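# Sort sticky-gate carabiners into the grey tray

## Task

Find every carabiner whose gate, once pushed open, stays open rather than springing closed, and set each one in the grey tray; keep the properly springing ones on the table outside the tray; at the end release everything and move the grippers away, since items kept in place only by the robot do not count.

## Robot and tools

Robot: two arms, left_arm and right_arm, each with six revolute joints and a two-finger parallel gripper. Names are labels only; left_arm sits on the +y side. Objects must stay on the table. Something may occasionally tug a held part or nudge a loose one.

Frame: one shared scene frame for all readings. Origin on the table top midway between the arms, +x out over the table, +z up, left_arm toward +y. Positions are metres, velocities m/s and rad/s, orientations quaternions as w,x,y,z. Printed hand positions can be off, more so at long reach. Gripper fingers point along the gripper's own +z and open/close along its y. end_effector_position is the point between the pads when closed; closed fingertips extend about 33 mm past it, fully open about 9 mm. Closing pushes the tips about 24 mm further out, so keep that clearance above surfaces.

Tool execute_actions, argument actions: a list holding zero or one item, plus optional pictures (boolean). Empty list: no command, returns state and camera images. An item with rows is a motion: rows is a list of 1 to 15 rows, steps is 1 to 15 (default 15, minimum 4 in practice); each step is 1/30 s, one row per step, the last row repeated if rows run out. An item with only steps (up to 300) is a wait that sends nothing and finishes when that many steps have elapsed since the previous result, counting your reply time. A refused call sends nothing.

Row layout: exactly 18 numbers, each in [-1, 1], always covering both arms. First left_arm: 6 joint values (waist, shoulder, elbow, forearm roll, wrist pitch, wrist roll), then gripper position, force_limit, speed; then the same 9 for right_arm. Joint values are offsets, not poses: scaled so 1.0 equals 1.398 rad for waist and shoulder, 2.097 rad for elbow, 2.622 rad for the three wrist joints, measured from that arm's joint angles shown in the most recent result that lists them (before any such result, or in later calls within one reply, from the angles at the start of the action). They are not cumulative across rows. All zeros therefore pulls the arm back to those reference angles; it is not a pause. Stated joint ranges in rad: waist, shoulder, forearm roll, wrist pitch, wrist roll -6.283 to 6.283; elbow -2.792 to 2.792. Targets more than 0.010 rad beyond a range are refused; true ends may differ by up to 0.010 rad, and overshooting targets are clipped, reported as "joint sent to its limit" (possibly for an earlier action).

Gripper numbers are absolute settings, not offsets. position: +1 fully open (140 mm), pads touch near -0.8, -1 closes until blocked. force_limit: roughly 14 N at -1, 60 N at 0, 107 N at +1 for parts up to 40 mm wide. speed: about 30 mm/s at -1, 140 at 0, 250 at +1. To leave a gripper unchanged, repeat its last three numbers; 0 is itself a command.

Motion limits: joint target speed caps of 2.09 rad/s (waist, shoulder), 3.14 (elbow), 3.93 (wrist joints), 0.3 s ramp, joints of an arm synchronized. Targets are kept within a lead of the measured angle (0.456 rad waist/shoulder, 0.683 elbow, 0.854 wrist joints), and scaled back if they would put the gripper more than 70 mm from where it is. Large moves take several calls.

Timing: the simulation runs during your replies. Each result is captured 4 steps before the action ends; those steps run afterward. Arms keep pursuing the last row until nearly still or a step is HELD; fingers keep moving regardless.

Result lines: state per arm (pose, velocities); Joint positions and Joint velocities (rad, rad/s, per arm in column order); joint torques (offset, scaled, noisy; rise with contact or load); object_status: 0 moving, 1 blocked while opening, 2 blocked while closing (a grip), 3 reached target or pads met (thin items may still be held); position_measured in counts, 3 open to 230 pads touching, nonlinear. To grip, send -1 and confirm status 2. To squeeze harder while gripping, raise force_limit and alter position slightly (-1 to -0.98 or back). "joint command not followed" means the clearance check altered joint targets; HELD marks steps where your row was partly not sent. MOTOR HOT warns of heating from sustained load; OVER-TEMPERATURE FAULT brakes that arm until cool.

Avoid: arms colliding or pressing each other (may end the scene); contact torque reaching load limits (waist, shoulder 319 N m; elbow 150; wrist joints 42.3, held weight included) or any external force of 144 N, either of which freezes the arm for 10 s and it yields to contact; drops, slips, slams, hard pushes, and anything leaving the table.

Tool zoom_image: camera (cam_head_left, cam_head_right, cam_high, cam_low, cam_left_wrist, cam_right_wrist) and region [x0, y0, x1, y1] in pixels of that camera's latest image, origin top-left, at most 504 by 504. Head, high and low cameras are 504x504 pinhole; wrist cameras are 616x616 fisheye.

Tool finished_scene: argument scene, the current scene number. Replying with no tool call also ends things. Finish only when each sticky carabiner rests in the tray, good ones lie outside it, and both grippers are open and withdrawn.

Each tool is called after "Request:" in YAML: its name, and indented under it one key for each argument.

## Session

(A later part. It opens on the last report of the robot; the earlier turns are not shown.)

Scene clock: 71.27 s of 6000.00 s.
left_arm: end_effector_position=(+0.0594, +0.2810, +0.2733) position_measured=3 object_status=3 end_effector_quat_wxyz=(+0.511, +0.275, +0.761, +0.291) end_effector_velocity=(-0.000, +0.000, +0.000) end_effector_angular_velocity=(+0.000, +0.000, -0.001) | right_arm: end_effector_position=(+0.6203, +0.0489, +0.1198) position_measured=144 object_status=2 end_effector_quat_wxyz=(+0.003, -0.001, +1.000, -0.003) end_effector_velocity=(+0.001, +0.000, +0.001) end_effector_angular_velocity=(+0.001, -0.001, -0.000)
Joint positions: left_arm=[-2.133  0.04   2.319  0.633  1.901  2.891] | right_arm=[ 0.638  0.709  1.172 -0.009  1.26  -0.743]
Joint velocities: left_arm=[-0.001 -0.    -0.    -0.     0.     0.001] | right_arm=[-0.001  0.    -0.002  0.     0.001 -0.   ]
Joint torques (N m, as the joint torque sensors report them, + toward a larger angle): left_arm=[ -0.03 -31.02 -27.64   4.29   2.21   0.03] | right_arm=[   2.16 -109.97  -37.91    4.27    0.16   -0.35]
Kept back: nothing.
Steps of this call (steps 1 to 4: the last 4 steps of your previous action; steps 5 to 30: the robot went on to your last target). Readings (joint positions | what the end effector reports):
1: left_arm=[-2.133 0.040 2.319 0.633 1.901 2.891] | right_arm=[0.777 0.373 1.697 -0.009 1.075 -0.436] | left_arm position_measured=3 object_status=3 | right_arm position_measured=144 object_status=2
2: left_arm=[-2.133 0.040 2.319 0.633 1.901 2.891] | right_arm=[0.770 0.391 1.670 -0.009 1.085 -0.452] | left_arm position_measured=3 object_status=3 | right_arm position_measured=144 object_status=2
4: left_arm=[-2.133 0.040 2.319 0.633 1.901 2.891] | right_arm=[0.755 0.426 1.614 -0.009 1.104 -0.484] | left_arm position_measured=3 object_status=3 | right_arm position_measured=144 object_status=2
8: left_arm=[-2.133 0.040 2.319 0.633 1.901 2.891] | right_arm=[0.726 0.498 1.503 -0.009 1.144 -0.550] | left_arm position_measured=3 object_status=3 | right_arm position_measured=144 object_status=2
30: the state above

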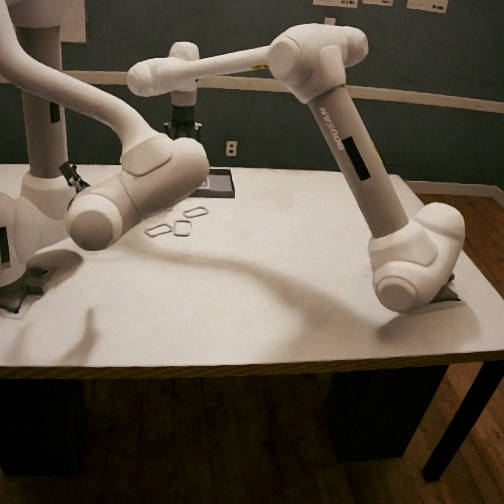

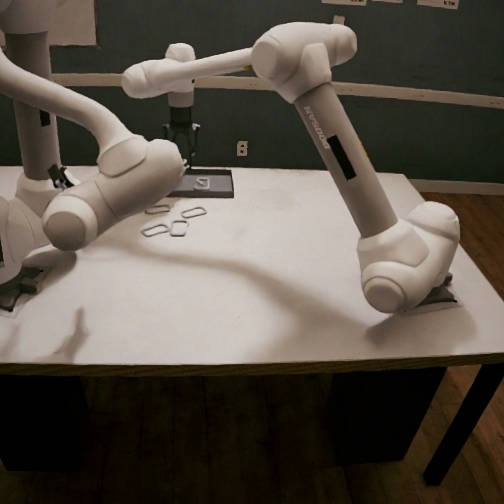

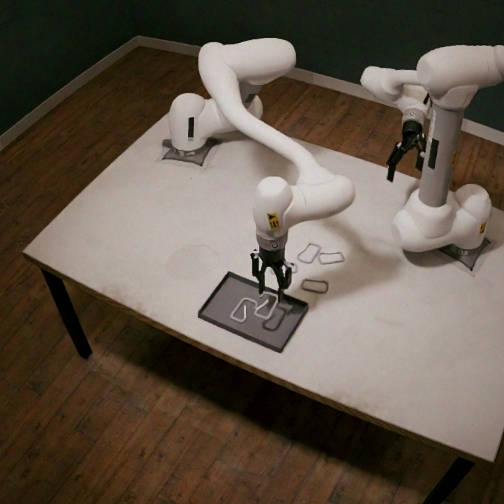

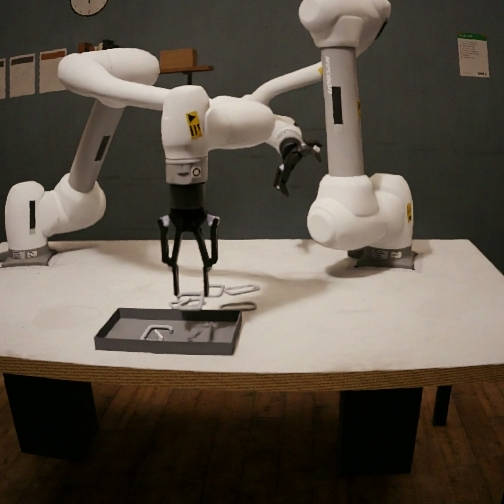

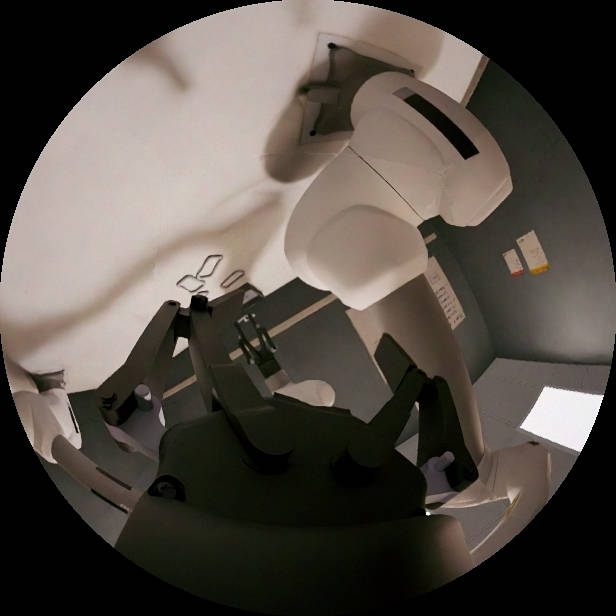

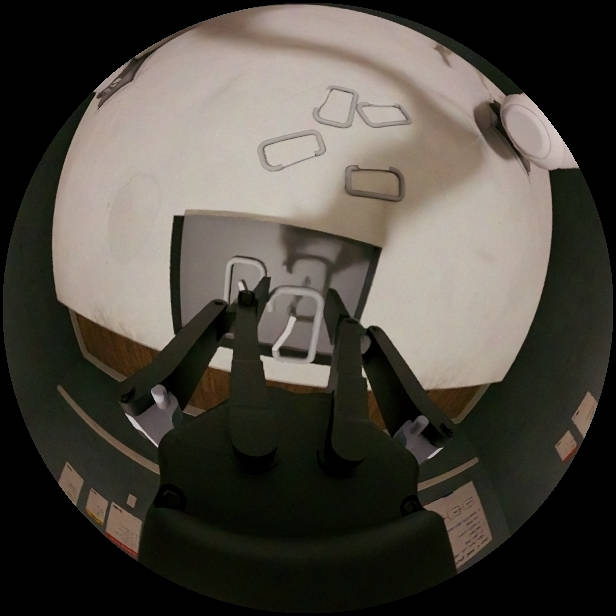

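Request:
execute_actions:
  actions:
    - {"rows":[[0,0,0,0,0,0,1,0,0,0,0.028,0.0257,0,-0.0355,0,-0.33,-0.3,-0.7]],"steps":15}
  pictures: false

Request:
execute_actions:
  actions:
    - {"rows":[[0,0,0,0,0,0,1,0,0,0,0,0,0,0,0,-0.33,-0.3,-0.7],[0,0,0,0,0,0,1,0,0,0,0,0,0,0,0,-0.33,-0.3,-0.7],[0,0,0,0,0,0,1,0,0,0,0,0,0,0,0,0.15,-0.3,0]],"steps":14}
  pictures: true

Scene clock: 71.93 s of 6000.00 s.
left_arm: end_effector_position=(+0.0594, +0.2810, +0.2733) position_measured=3 object_status=3 end_effector_quat_wxyz=(+0.511, +0.275, +0.761, +0.291) end_effector_velocity=(+0.000, +0.000, -0.000) end_effector_angular_velocity=(+0.002, +0.000, +0.000) | right_arm: end_effector_position=(+0.6204, +0.0489, +0.0557) position_measured=144 object_status=2 end_effector_quat_wxyz=(+0.003, -0.001, +1.000, -0.003) end_effector_velocity=(-0.000, -0.000, -0.007) end_effector_angular_velocity=(+0.001, -0.002, +0.001)
Joint positions: left_arm=[-2.133  0.04   2.319  0.633  1.901  2.891] | right_arm=[ 0.638  0.748  1.225 -0.009  1.168 -0.743]
Joint velocities: left_arm=[ 0.001 -0.     0.    -0.    -0.     0.002] | right_arm=[ 0.     0.003  0.008 -0.001 -0.013 -0.001]
Joint torques (N m, as the joint torque sensors report them, + toward a larger angle): left_arm=[  0.67 -30.84 -27.73   4.4    2.24   0.1 ] | right_arm=[   3.28 -112.1   -36.9     4.41   -0.3    -0.05]
Steps of this call (steps 1 to 9: the robot went on to your last target; steps 10 to 20: the first 11 steps of this action). Readings (joint positions | what the end effector reports):
10: left_arm=[-2.133 0.040 2.319 0.633 1.901 2.891] | right_arm=[0.638 0.710 1.172 -0.009 1.260 -0.743] | left_arm position_measured=3 object_status=3 | right_arm position_measured=144 object_status=2
11: left_arm=[-2.133 0.040 2.319 0.633 1.901 2.891] | right_arm=[0.638 0.712 1.175 -0.009 1.253 -0.743] | left_arm position_measured=3 object_status=3 | right_arm position_measured=144 object_status=2
13: left_arm=[-2.133 0.040 2.319 0.633 1.901 2.891] | right_arm=[0.638 0.731 1.201 -0.009 1.209 -0.743] | left_arm position_measured=3 object_status=3 | right_arm position_measured=144 object_status=2
17: left_arm=[-2.133 0.040 2.319 0.633 1.901 2.891] | right_arm=[0.638 0.747 1.223 -0.009 1.171 -0.743] | left_arm position_measured=3 object_status=3 | right_arm position_measured=144 object_status=2
20: the state above

Scene clock: 72.40 s of 6000.00 s.
left_arm: end_effector_position=(+0.0594, +0.2810, +0.2733) position_measured=3 object_status=3 end_effector_quat_wxyz=(+0.511, +0.275, +0.761, +0.291) end_effector_velocity=(+0.000, -0.000, +0.000) end_effector_angular_velocity=(-0.000, -0.000, +0.001) | right_arm: end_effector_position=(+0.6203, +0.0489, +0.0550) position_measured=110 object_status=0 end_effector_quat_wxyz=(+0.003, -0.001, +1.000, -0.003) end_effector_velocity=(-0.000, +0.000, +0.001) end_effector_angular_velocity=(+0.000, -0.001, +0.001)
Joint positions: left_arm=[-2.133  0.04   2.319  0.633  1.901  2.891] | right_arm=[ 0.638  0.748  1.225 -0.009  1.167 -0.743]
Joint velocities: left_arm=[ 0.001 -0.     0.     0.    -0.     0.   ] | right_arm=[ 0.    -0.001  0.    -0.    -0.    -0.001]
Joint torques (N m, as the joint torque sensors report them, + toward a larger angle): left_arm=[  0.31 -30.75 -27.8    4.36   2.22   0.03] | right_arm=[   2.22 -110.26  -36.77    3.94   -0.04   -0.41]
Steps of this call (steps 1 to 4: the last 4 steps of your previous action; steps 5 to 14: the first 10 steps of this action, its rows measured from where the robot was after step 4). Readings (joint positions | what the end effector reports):
4: left_arm=[-2.133 0.040 2.319 0.633 1.901 2.891] | right_arm=[0.638 0.748 1.225 -0.009 1.167 -0.743] | left_arm position_measured=3 object_status=3 | right_arm position_measured=144 object_status=2
5: left_arm=[-2.133 0.040 2.319 0.633 1.901 2.891] | right_arm=[0.638 0.748 1.225 -0.009 1.167 -0.743] | left_arm position_measured=3 object_status=3 | right_arm position_measured=144 object_status=2
6: left_arm=[-2.133 0.040 2.319 0.633 1.901 2.891] | right_arm=[0.638 0.748 1.225 -0.009 1.167 -0.743] | left_arm position_measured=3 object_status=3 | right_arm position_measured=144 object_status=2
8: left_arm=[-2.133 0.040 2.319 0.633 1.901 2.891] | right_arm=[0.638 0.748 1.225 -0.009 1.167 -0.743] | left_arm position_measured=3 object_status=3 | right_arm position_measured=144 object_status=0
12: left_arm=[-2.133 0.040 2.319 0.633 1.901 2.891] | right_arm=[0.638 0.748 1.225 -0.009 1.167 -0.743] | left_arm position_measured=3 object_status=3 | right_arm position_measured=112 object_status=0
14: the state above

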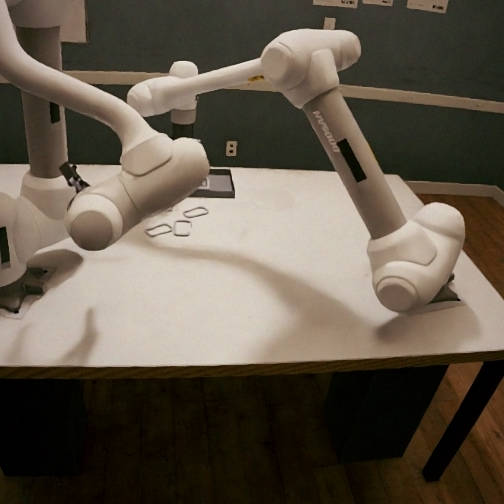

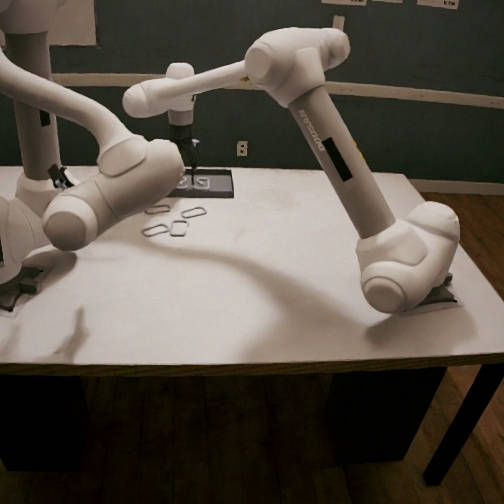

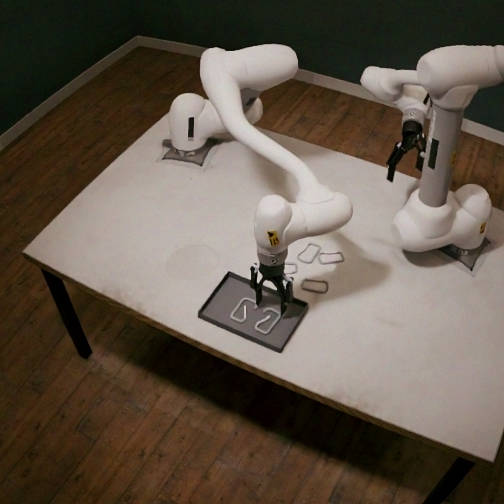

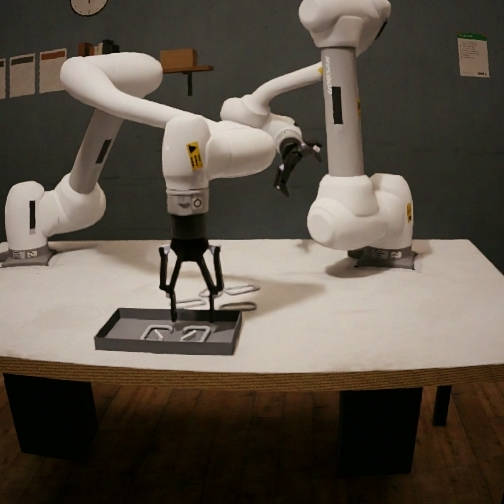

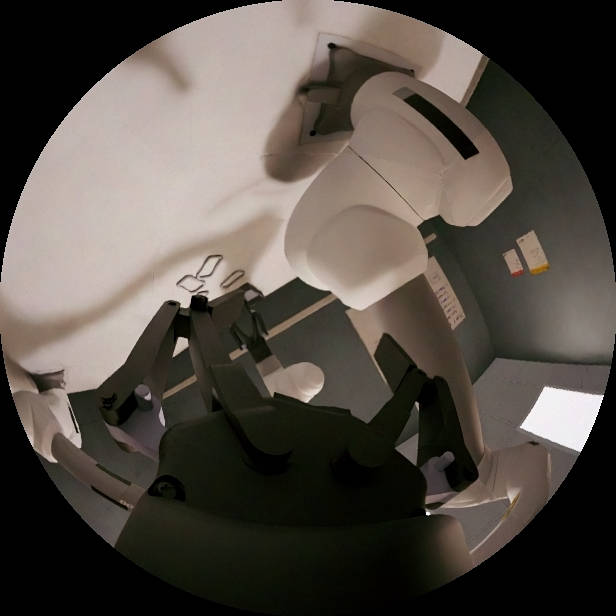

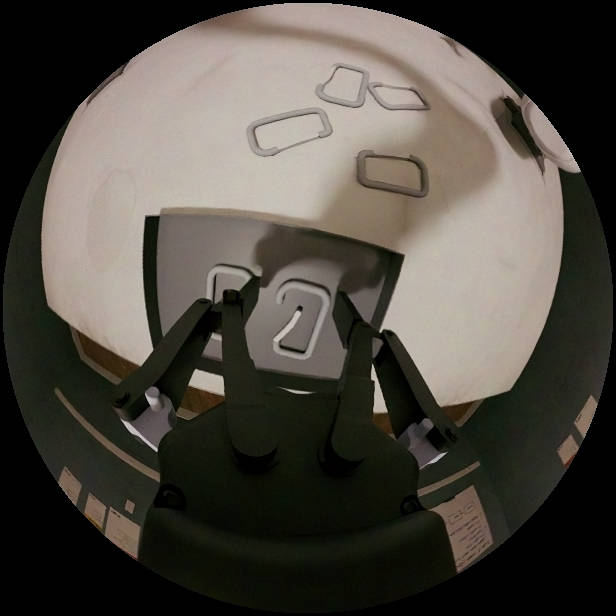

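Request:
execute_actions:
  actions:
    - {"rows":[[0,0,0,0,0,0,1,0,0,0,-0.022,-0.02,0,0.028,0.2,0.15,-0.5,0],[0,0,0,0,0,0,1,0,0,0,-0.022,-0.02,0,0.028,0.3,0.15,-0.5,0],[0,0,0,0,0,0,1,0,0,0,-0.022,-0.02,0,0.028,0.4,0.15,-0.5,0],[0,0,0,0,0,0,1,0,0,0,-0.022,-0.02,0,0.028,0.5,0.15,-0.5,0],[0,0,0,0,0,0,1,0,0,0,-0.022,-0.02,0,0.028,0.6,0.15,-0.5,0],[0,0,0,0,0,0,1,0,0,0,-0.022,-0.02,0,0.028,0.631,0.15,-0.5,0],[0,0,0,0,0,0,1,0,0,0,-0.022,-0.02,0,0.028,0.631,0.15,-0.5,0],[0,0,0,0,0,0,1,0,0,0,-0.022,-0.02,0,0.028,0.631,0.15,-0.5,0],[0,0,0,0,0,0,1,0,0,0.122,-0.0465,0.024,0,0.006,0.631,0.15,-0.5,0]],"steps":15}
  pictures: false

Request:
execute_actions:
  actions:
    - {"steps":20}
  pictures: true

Request:
zoom_image:
  camera: "cam_right_wrist"
  region: [220,220,400,380]

Scene clock: 73.30 s of 6000.00 s.
left_arm: end_effector_position=(+0.0594, +0.2810, +0.2733) position_measured=3 object_status=3 end_effector_quat_wxyz=(+0.511, +0.275, +0.761, +0.291) end_effector_velocity=(+0.000, -0.000, -0.000) end_effector_angular_velocity=(-0.000, -0.001, +0.001) | right_arm: end_effector_position=(+0.6195, +0.0493, +0.0924) position_measured=110 object_status=3 end_effector_quat_wxyz=(+0.004, +0.328, +0.945, -0.001) end_effector_velocity=(-0.048, +0.032, +0.078) end_effector_angular_velocity=(+0.074, -0.061, -2.735)
Joint positions: left_arm=[-2.133  0.04   2.319  0.633  1.901  2.891] | right_arm=[ 0.639  0.724  1.198 -0.009  1.218 -0.072]
Joint velocities: left_arm=[ 0.001  0.001 -0.     0.    -0.    -0.001] | right_arm=[ 0.062 -0.097  0.024 -0.001  0.001  2.797]
Joint torques (N m, as the joint torque sensors report them, + toward a larger angle): left_arm=[ -0.17 -31.18 -27.97   4.37   2.2    0.06] | right_arm=[  18.58 -110.98  -35.48    4.61   -0.07   -0.59]
Steps of this call (steps 1 to 4: the last 4 steps of your previous action; steps 5 to 15: the robot went on to your last target; step 16: nothing new was sent; steps 17 to 27: the first 11 steps of this action). Readings (joint positions | what the end effector reports):
17: left_arm=[-2.133 0.040 2.319 0.633 1.901 2.891] | right_arm=[0.638 0.748 1.225 -0.009 1.167 -0.743] | left_arm position_measured=3 object_status=3 | right_arm position_measured=110 object_status=3
18: left_arm=[-2.133 0.040 2.319 0.633 1.901 2.891] | right_arm=[0.638 0.748 1.225 -0.009 1.168 -0.736] | left_arm position_measured=3 object_status=3 | right_arm position_measured=110 object_status=3
20: left_arm=[-2.133 0.040 2.319 0.633 1.901 2.891] | right_arm=[0.638 0.745 1.221 -0.009 1.175 -0.680] | left_arm position_measured=3 object_status=3 | right_arm position_measured=110 object_status=3
24: left_arm=[-2.133 0.040 2.319 0.633 1.901 2.891] | right_arm=[0.638 0.733 1.204 -0.009 1.204 -0.395] | left_arm position_measured=3 object_status=3 | right_arm position_measured=110 object_status=3
27: the state above

Scene clock: 73.97 s of 6000.00 s.
left_arm: end_effector_position=(+0.0594, +0.2810, +0.2733) position_measured=3 object_status=3 end_effector_quat_wxyz=(+0.511, +0.275, +0.761, +0.291) end_effector_velocity=(+0.001, -0.000, +0.000) end_effector_angular_velocity=(-0.002, +0.001, +0.000) | right_arm: end_effector_position=(+0.4762, +0.1190, +0.0890) position_measured=110 object_status=3 end_effector_quat_wxyz=(+0.004, +0.674, +0.738, +0.001) end_effector_velocity=(-0.002, +0.000, -0.000) end_effector_angular_velocity=(-0.000, +0.000, -0.018)
Joint positions: left_arm=[-2.133  0.04   2.319  0.633  1.901  2.891] | right_arm=[ 0.808  0.684  1.276 -0.009  1.183  0.91 ]
Joint velocities: left_arm=[ 0.001 -0.002  0.     0.001  0.     0.   ] | right_arm=[ 0.002 -0.     0.001  0.    -0.     0.019]
Joint torques (N m, as the joint torque sensors report them, + toward a larger angle): left_arm=[  0.15 -31.33 -27.52   4.4    2.27  -0.02] | right_arm=[   4.91 -106.26  -36.3     3.99   -0.03   -0.55]
Kept back: nothing.
Steps of this call (steps 1 to 4: the last 4 steps of your previous action; steps 5 to 20: the robot went on to your last target). Readings (joint positions | what the end effector reports):
1: left_arm=[-2.133 0.040 2.319 0.633 1.901 2.891] | right_arm=[0.643 0.720 1.200 -0.009 1.218 0.016] | left_arm position_measured=3 object_status=3 | right_arm position_measured=110 object_status=3
2: left_arm=[-2.133 0.040 2.319 0.633 1.901 2.891] | right_arm=[0.653 0.716 1.204 -0.009 1.216 0.089] | left_arm position_measured=3 object_status=3 | right_arm position_measured=110 object_status=3
4: left_arm=[-2.133 0.040 2.319 0.633 1.901 2.891] | right_arm=[0.685 0.711 1.218 -0.009 1.210 0.210] | left_arm position_measured=3 object_status=3 | right_arm position_measured=110 object_status=3
8: left_arm=[-2.133 0.040 2.319 0.633 1.901 2.891] | right_arm=[0.733 0.700 1.240 -0.009 1.199 0.474] | left_arm position_measured=3 object_status=3 | right_arm position_measured=110 object_status=3
20: the state above

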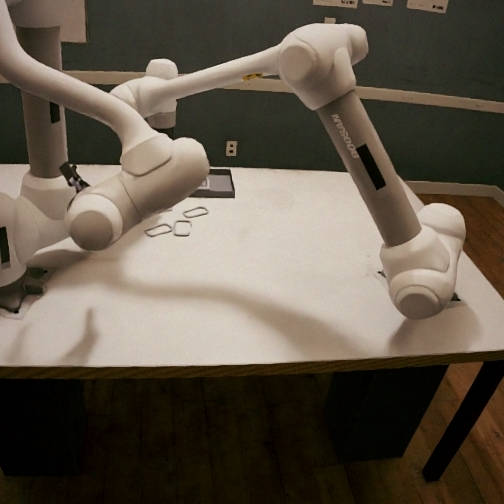

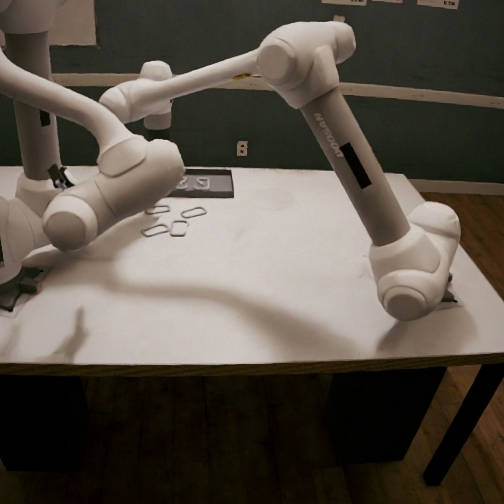

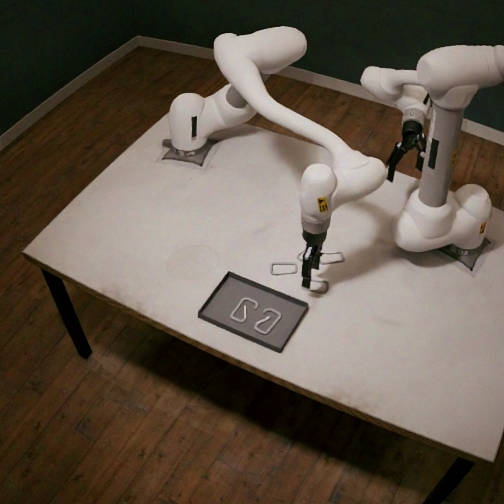

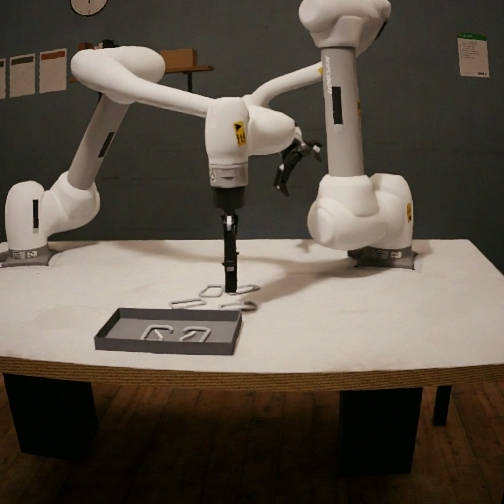

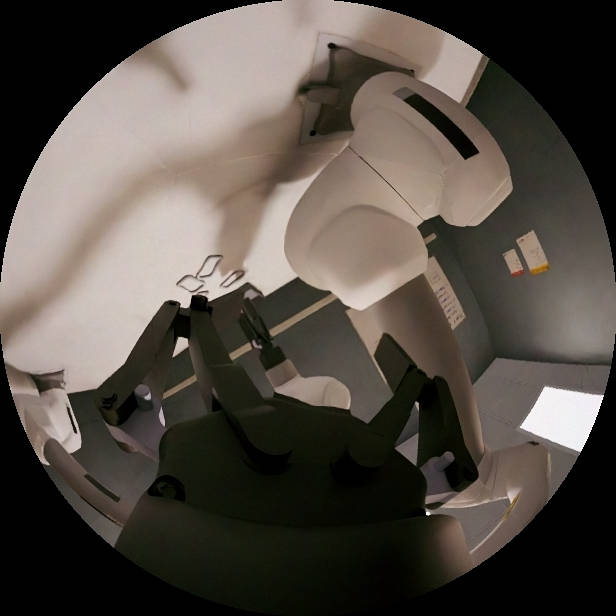

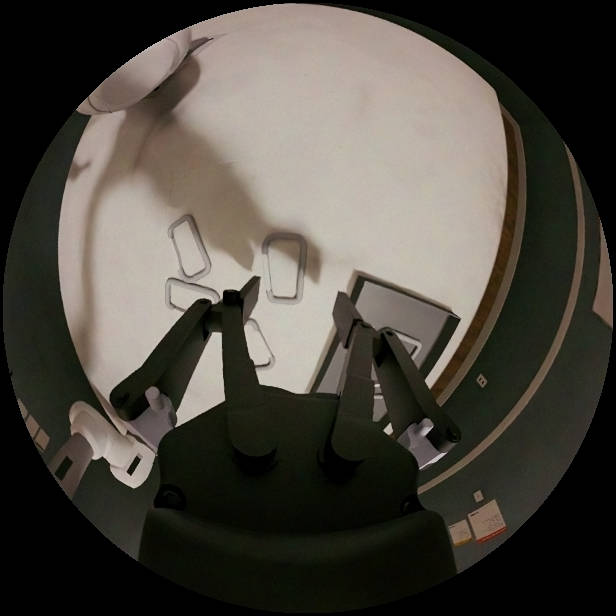

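Region (220, 220, 400, 380) of cam_right_wrist's 616x616 image, scaled by 2.800, with more detail than that image has.

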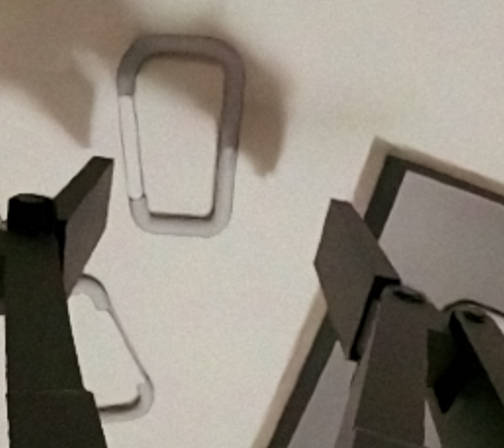

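Request:
execute_actions:
  actions:
    - {"rows":[[0,0,0,0,0,0,1,0,0,0.0157,-0.005,0.01,0,-0.005,-0.0446,0.15,-0.7,0],[0,0,0,0,0,0,1,0,0,0.0157,-0.005,0.01,0,-0.005,-0.0446,0.15,-0.7,0],[0,0,0,0,0,0,1,0,0,0.0157,-0.005,0.01,0,-0.005,-0.0446,0.15,-0.7,0],[0,0,0,0,0,0,1,0,0,0.0157,-0.005,0.01,0,-0.005,-0.0446,0.15,-0.7,0],[0,0,0,0,0,0,1,0,0,0.0157,0.0172,0.0255,0,-0.03,-0.0446,0.15,-0.7,0]],"steps":15}
  pictures: false

Request:
execute_actions:
  actions:
    - {"steps":8}
  pictures: true

Request:
zoom_image:
  camera: "cam_right_wrist"
  region: [220,220,400,380]

Scene clock: 76.13 s of 6000.00 s.
left_arm: end_effector_position=(+0.0594, +0.2810, +0.2733) position_measured=3 object_status=3 end_effector_quat_wxyz=(+0.511, +0.275, +0.761, +0.291) end_effector_velocity=(-0.000, -0.000, +0.000) end_effector_angular_velocity=(+0.001, +0.000, -0.002) | right_arm: end_effector_position=(+0.4558, +0.1239, +0.0430) position_measured=110 object_status=3 end_effector_quat_wxyz=(+0.004, +0.622, +0.783, +0.001) end_effector_velocity=(-0.000, +0.005, -0.038) end_effector_angular_velocity=(+0.014, -0.008, +0.023)
Joint positions: left_arm=[-2.133  0.04   2.319  0.633  1.901  2.891] | right_arm=[ 0.83   0.706  1.327 -0.009  1.109  0.794]
Joint velocities: left_arm=[-0.001 -0.    -0.     0.    -0.     0.001] | right_arm=[ 0.003  0.026  0.03  -0.    -0.072 -0.02 ]
Joint torques (N m, as the joint torque sensors report them, + toward a larger angle): left_arm=[ -0.52 -30.98 -27.78   4.31   2.2    0.02] | right_arm=[   1.96 -115.91  -40.41    4.74   -0.05   -0.21]
Steps of this call (steps 1 to 30: the robot went on to your last target; steps 31 to 54: nothing new was sent; steps 55 to 65: the first 11 steps of this action). Readings (joint positions | what the end effector reports):
55: left_arm=[-2.133 0.040 2.319 0.633 1.901 2.891] | right_arm=[0.809 0.683 1.276 -0.009 1.183 0.911] | left_arm position_measured=3 object_status=3 | right_arm position_measured=110 object_status=3
56: left_arm=[-2.133 0.040 2.319 0.633 1.901 2.891] | right_arm=[0.810 0.683 1.277 -0.009 1.182 0.905] | left_arm position_measured=3 object_status=3 | right_arm position_measured=110 object_status=3
58: left_arm=[-2.133 0.040 2.319 0.633 1.901 2.891] | right_arm=[0.819 0.680 1.286 -0.009 1.176 0.854] | left_arm position_measured=3 object_status=3 | right_arm position_measured=110 object_status=3
62: left_arm=[-2.133 0.040 2.319 0.633 1.901 2.891] | right_arm=[0.829 0.695 1.315 -0.009 1.131 0.800] | left_arm position_measured=3 object_status=3 | right_arm position_measured=110 object_status=3
65: the state above

Scene clock: 76.40 s of 6000.00 s.
left_arm: end_effector_position=(+0.0594, +0.2810, +0.2733) position_measured=3 object_status=3 end_effector_quat_wxyz=(+0.511, +0.275, +0.761, +0.291) end_effector_velocity=(-0.001, -0.000, +0.000) end_effector_angular_velocity=(+0.000, +0.001, -0.004) | right_arm: end_effector_position=(+0.4557, +0.1239, +0.0402) position_measured=110 object_status=3 end_effector_quat_wxyz=(+0.004, +0.621, +0.784, +0.001) end_effector_velocity=(-0.001, -0.000, -0.002) end_effector_angular_velocity=(-0.001, +0.001, +0.002)
Joint positions: left_arm=[-2.133  0.04   2.319  0.633  1.901  2.891] | right_arm=[ 0.83   0.707  1.329 -0.009  1.104  0.793]
Joint velocities: left_arm=[-0.003 -0.001 -0.    -0.     0.     0.001] | right_arm=[ 0.001  0.001  0.002 -0.    -0.001 -0.001]
Joint torques (N m, as the joint torque sensors report them, + toward a larger angle): left_arm=[ -0.09 -30.44 -27.86   4.41   2.2    0.03] | right_arm=[   2.15 -107.05  -36.27    3.91   -0.24   -0.42]
Kept back: nothing.
Steps of this call (steps 1 to 4: the last 4 steps of your previous action; steps 5 to 8: the robot went on to your last target). Readings (joint positions | what the end effector reports):
1: left_arm=[-2.133 0.040 2.319 0.633 1.901 2.891] | right_arm=[0.830 0.706 1.328 -0.009 1.107 0.794] | left_arm position_measured=3 object_status=3 | right_arm position_measured=110 object_status=3
2: left_arm=[-2.133 0.040 2.319 0.633 1.901 2.891] | right_arm=[0.830 0.707 1.328 -0.009 1.106 0.793] | left_arm position_measured=3 object_status=3 | right_arm position_measured=110 object_status=3
4: left_arm=[-2.133 0.040 2.319 0.633 1.901 2.891] | right_arm=[0.830 0.707 1.329 -0.009 1.105 0.793] | left_arm position_measured=3 object_status=3 | right_arm position_measured=110 object_status=3
8: the state above

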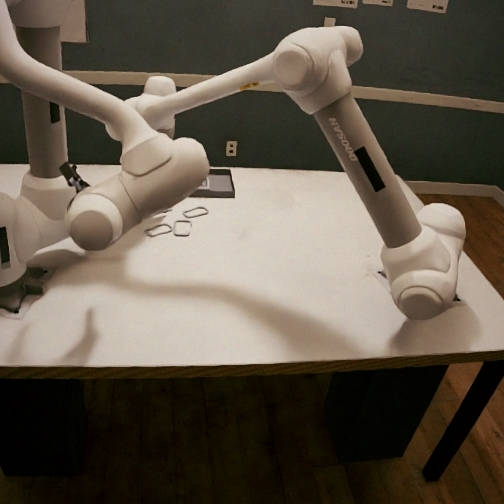

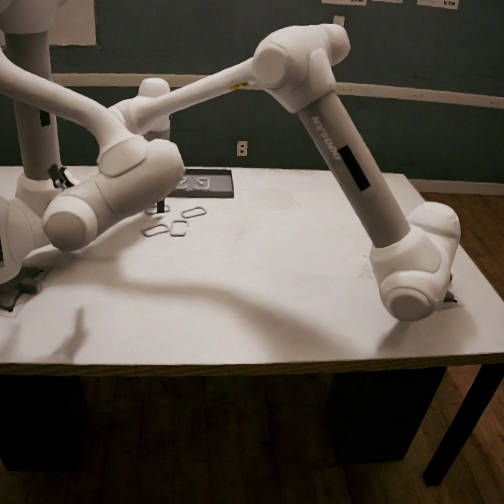

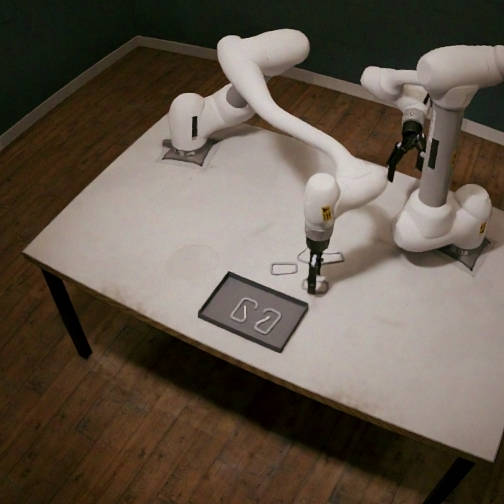

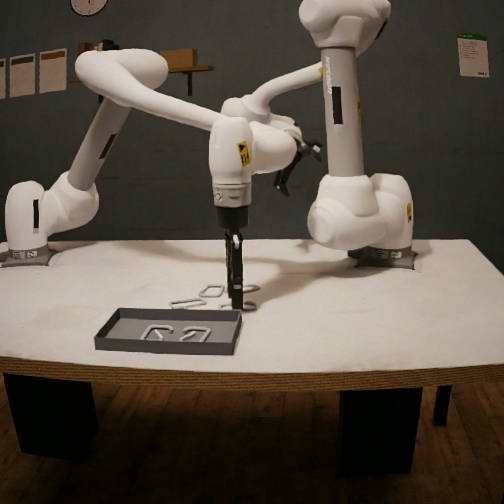

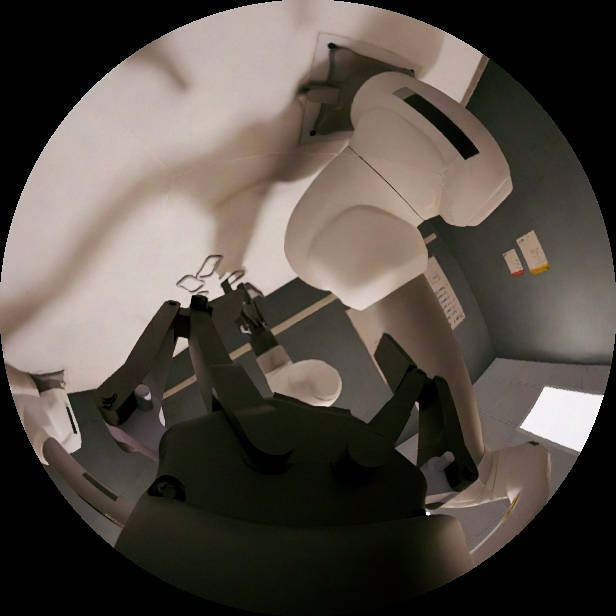

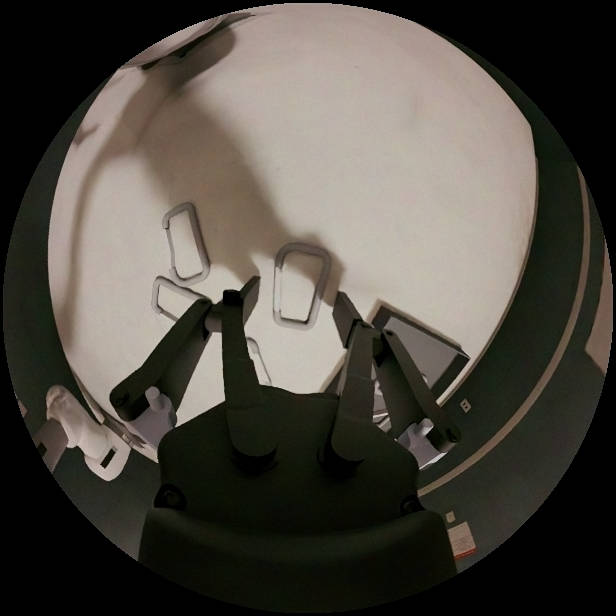

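Region (220, 220, 400, 380) of cam_right_wrist's 616x616 image, scaled by 2.800, with more detail than that image has.

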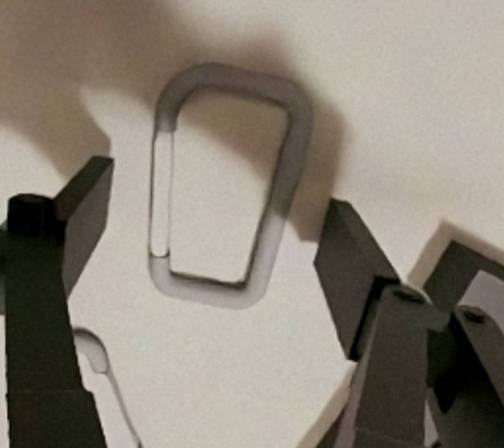

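Request:
execute_actions:
  actions: []

Scene clock: 76.83 s of 6000.00 s.
left_arm: end_effector_position=(+0.0594, +0.2810, +0.2733) position_measured=3 object_status=3 end_effector_quat_wxyz=(+0.511, +0.275, +0.761, +0.291) end_effector_velocity=(+0.000, -0.000, +0.000) end_effector_angular_velocity=(-0.002, +0.001, -0.001) | right_arm: end_effector_position=(+0.4557, +0.1239, +0.0401) position_measured=110 object_status=3 end_effector_quat_wxyz=(+0.004, +0.621, +0.784, +0.001) end_effector_velocity=(+0.000, +0.000, -0.000) end_effector_angular_velocity=(+0.000, -0.000, -0.000)
Joint positions: left_arm=[-2.133  0.04   2.319  0.633  1.901  2.891] | right_arm=[ 0.83   0.708  1.329 -0.009  1.104  0.793]
Joint velocities: left_arm=[-0.001 -0.002  0.     0.001  0.    -0.001] | right_arm=[ 0.  0. -0. -0. -0.  0.]
Joint torques (N m, as the joint torque sensors report them, + toward a larger angle): left_arm=[ -0.5  -31.82 -27.66   4.48   2.2    0.  ] | right_arm=[   3.31 -106.64  -35.44    4.04   -0.17   -0.21]
Kept back: nothing.
Steps of this call (steps 1 to 13: the robot went on to your last target). Readings (joint positions | what the end effector reports):
1: left_arm=[-2.133 0.040 2.319 0.633 1.901 2.891] | right_arm=[0.830 0.707 1.329 -0.009 1.104 0.793] | left_arm position_measured=3 object_status=3 | right_arm position_measured=110 object_status=3
2: left_arm=[-2.133 0.040 2.319 0.633 1.901 2.891] | right_arm=[0.830 0.707 1.329 -0.009 1.104 0.793] | left_arm position_measured=3 object_status=3 | right_arm position_measured=110 object_status=3
4: left_arm=[-2.133 0.040 2.319 0.633 1.901 2.891] | right_arm=[0.830 0.708 1.329 -0.009 1.104 0.793] | left_arm position_measured=3 object_status=3 | right_arm position_measured=110 object_status=3
8: left_arm=[-2.133 0.040 2.319 0.633 1.901 2.891] | right_arm=[0.830 0.708 1.329 -0.009 1.104 0.793] | left_arm position_measured=3 object_status=3 | right_arm position_measured=110 object_status=3
13: the state above
All arms were judged still, so your last target was given up. Only a new action makes them travel on or press farther. Fingers that are still opening or closing keep moving.

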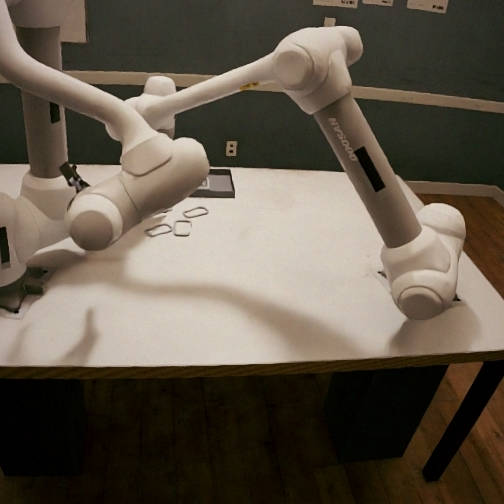

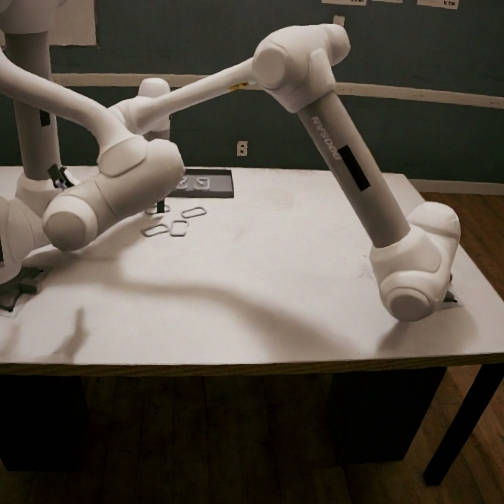

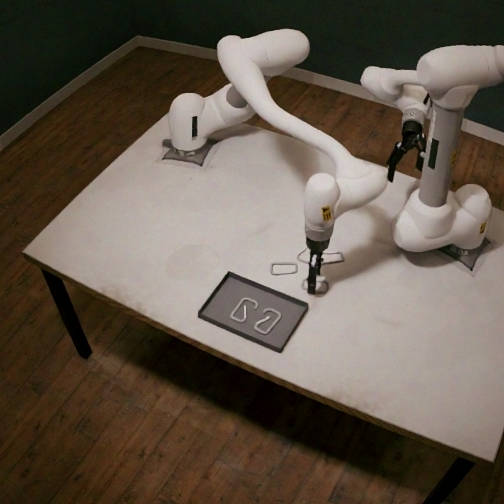

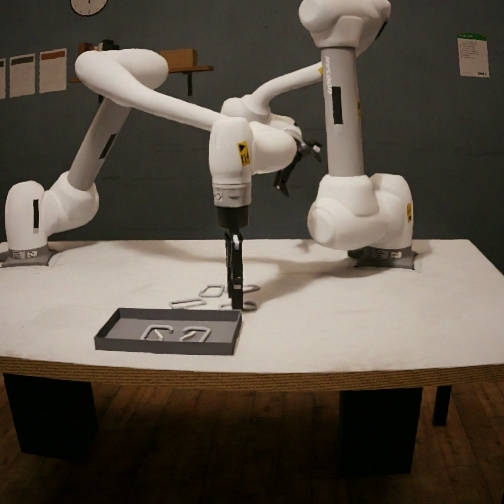

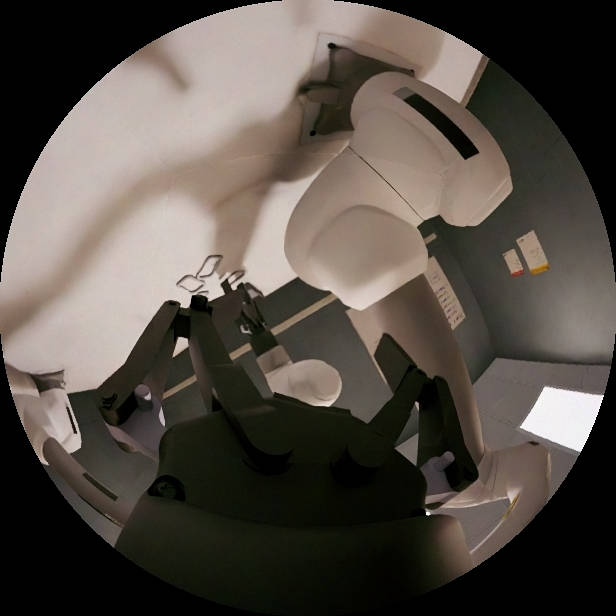

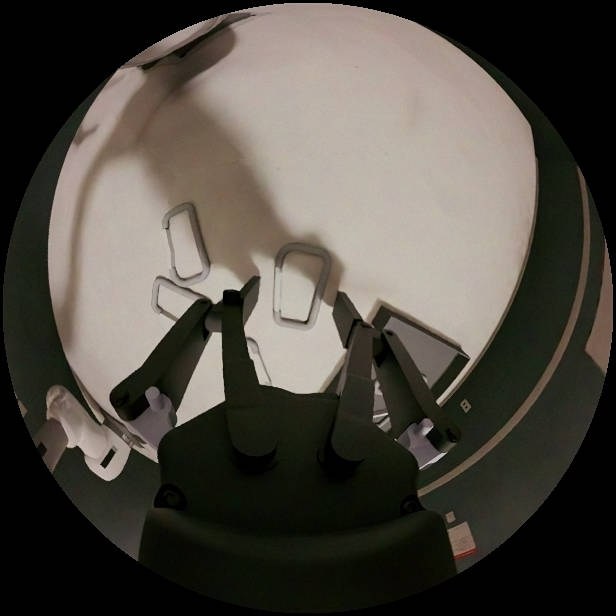

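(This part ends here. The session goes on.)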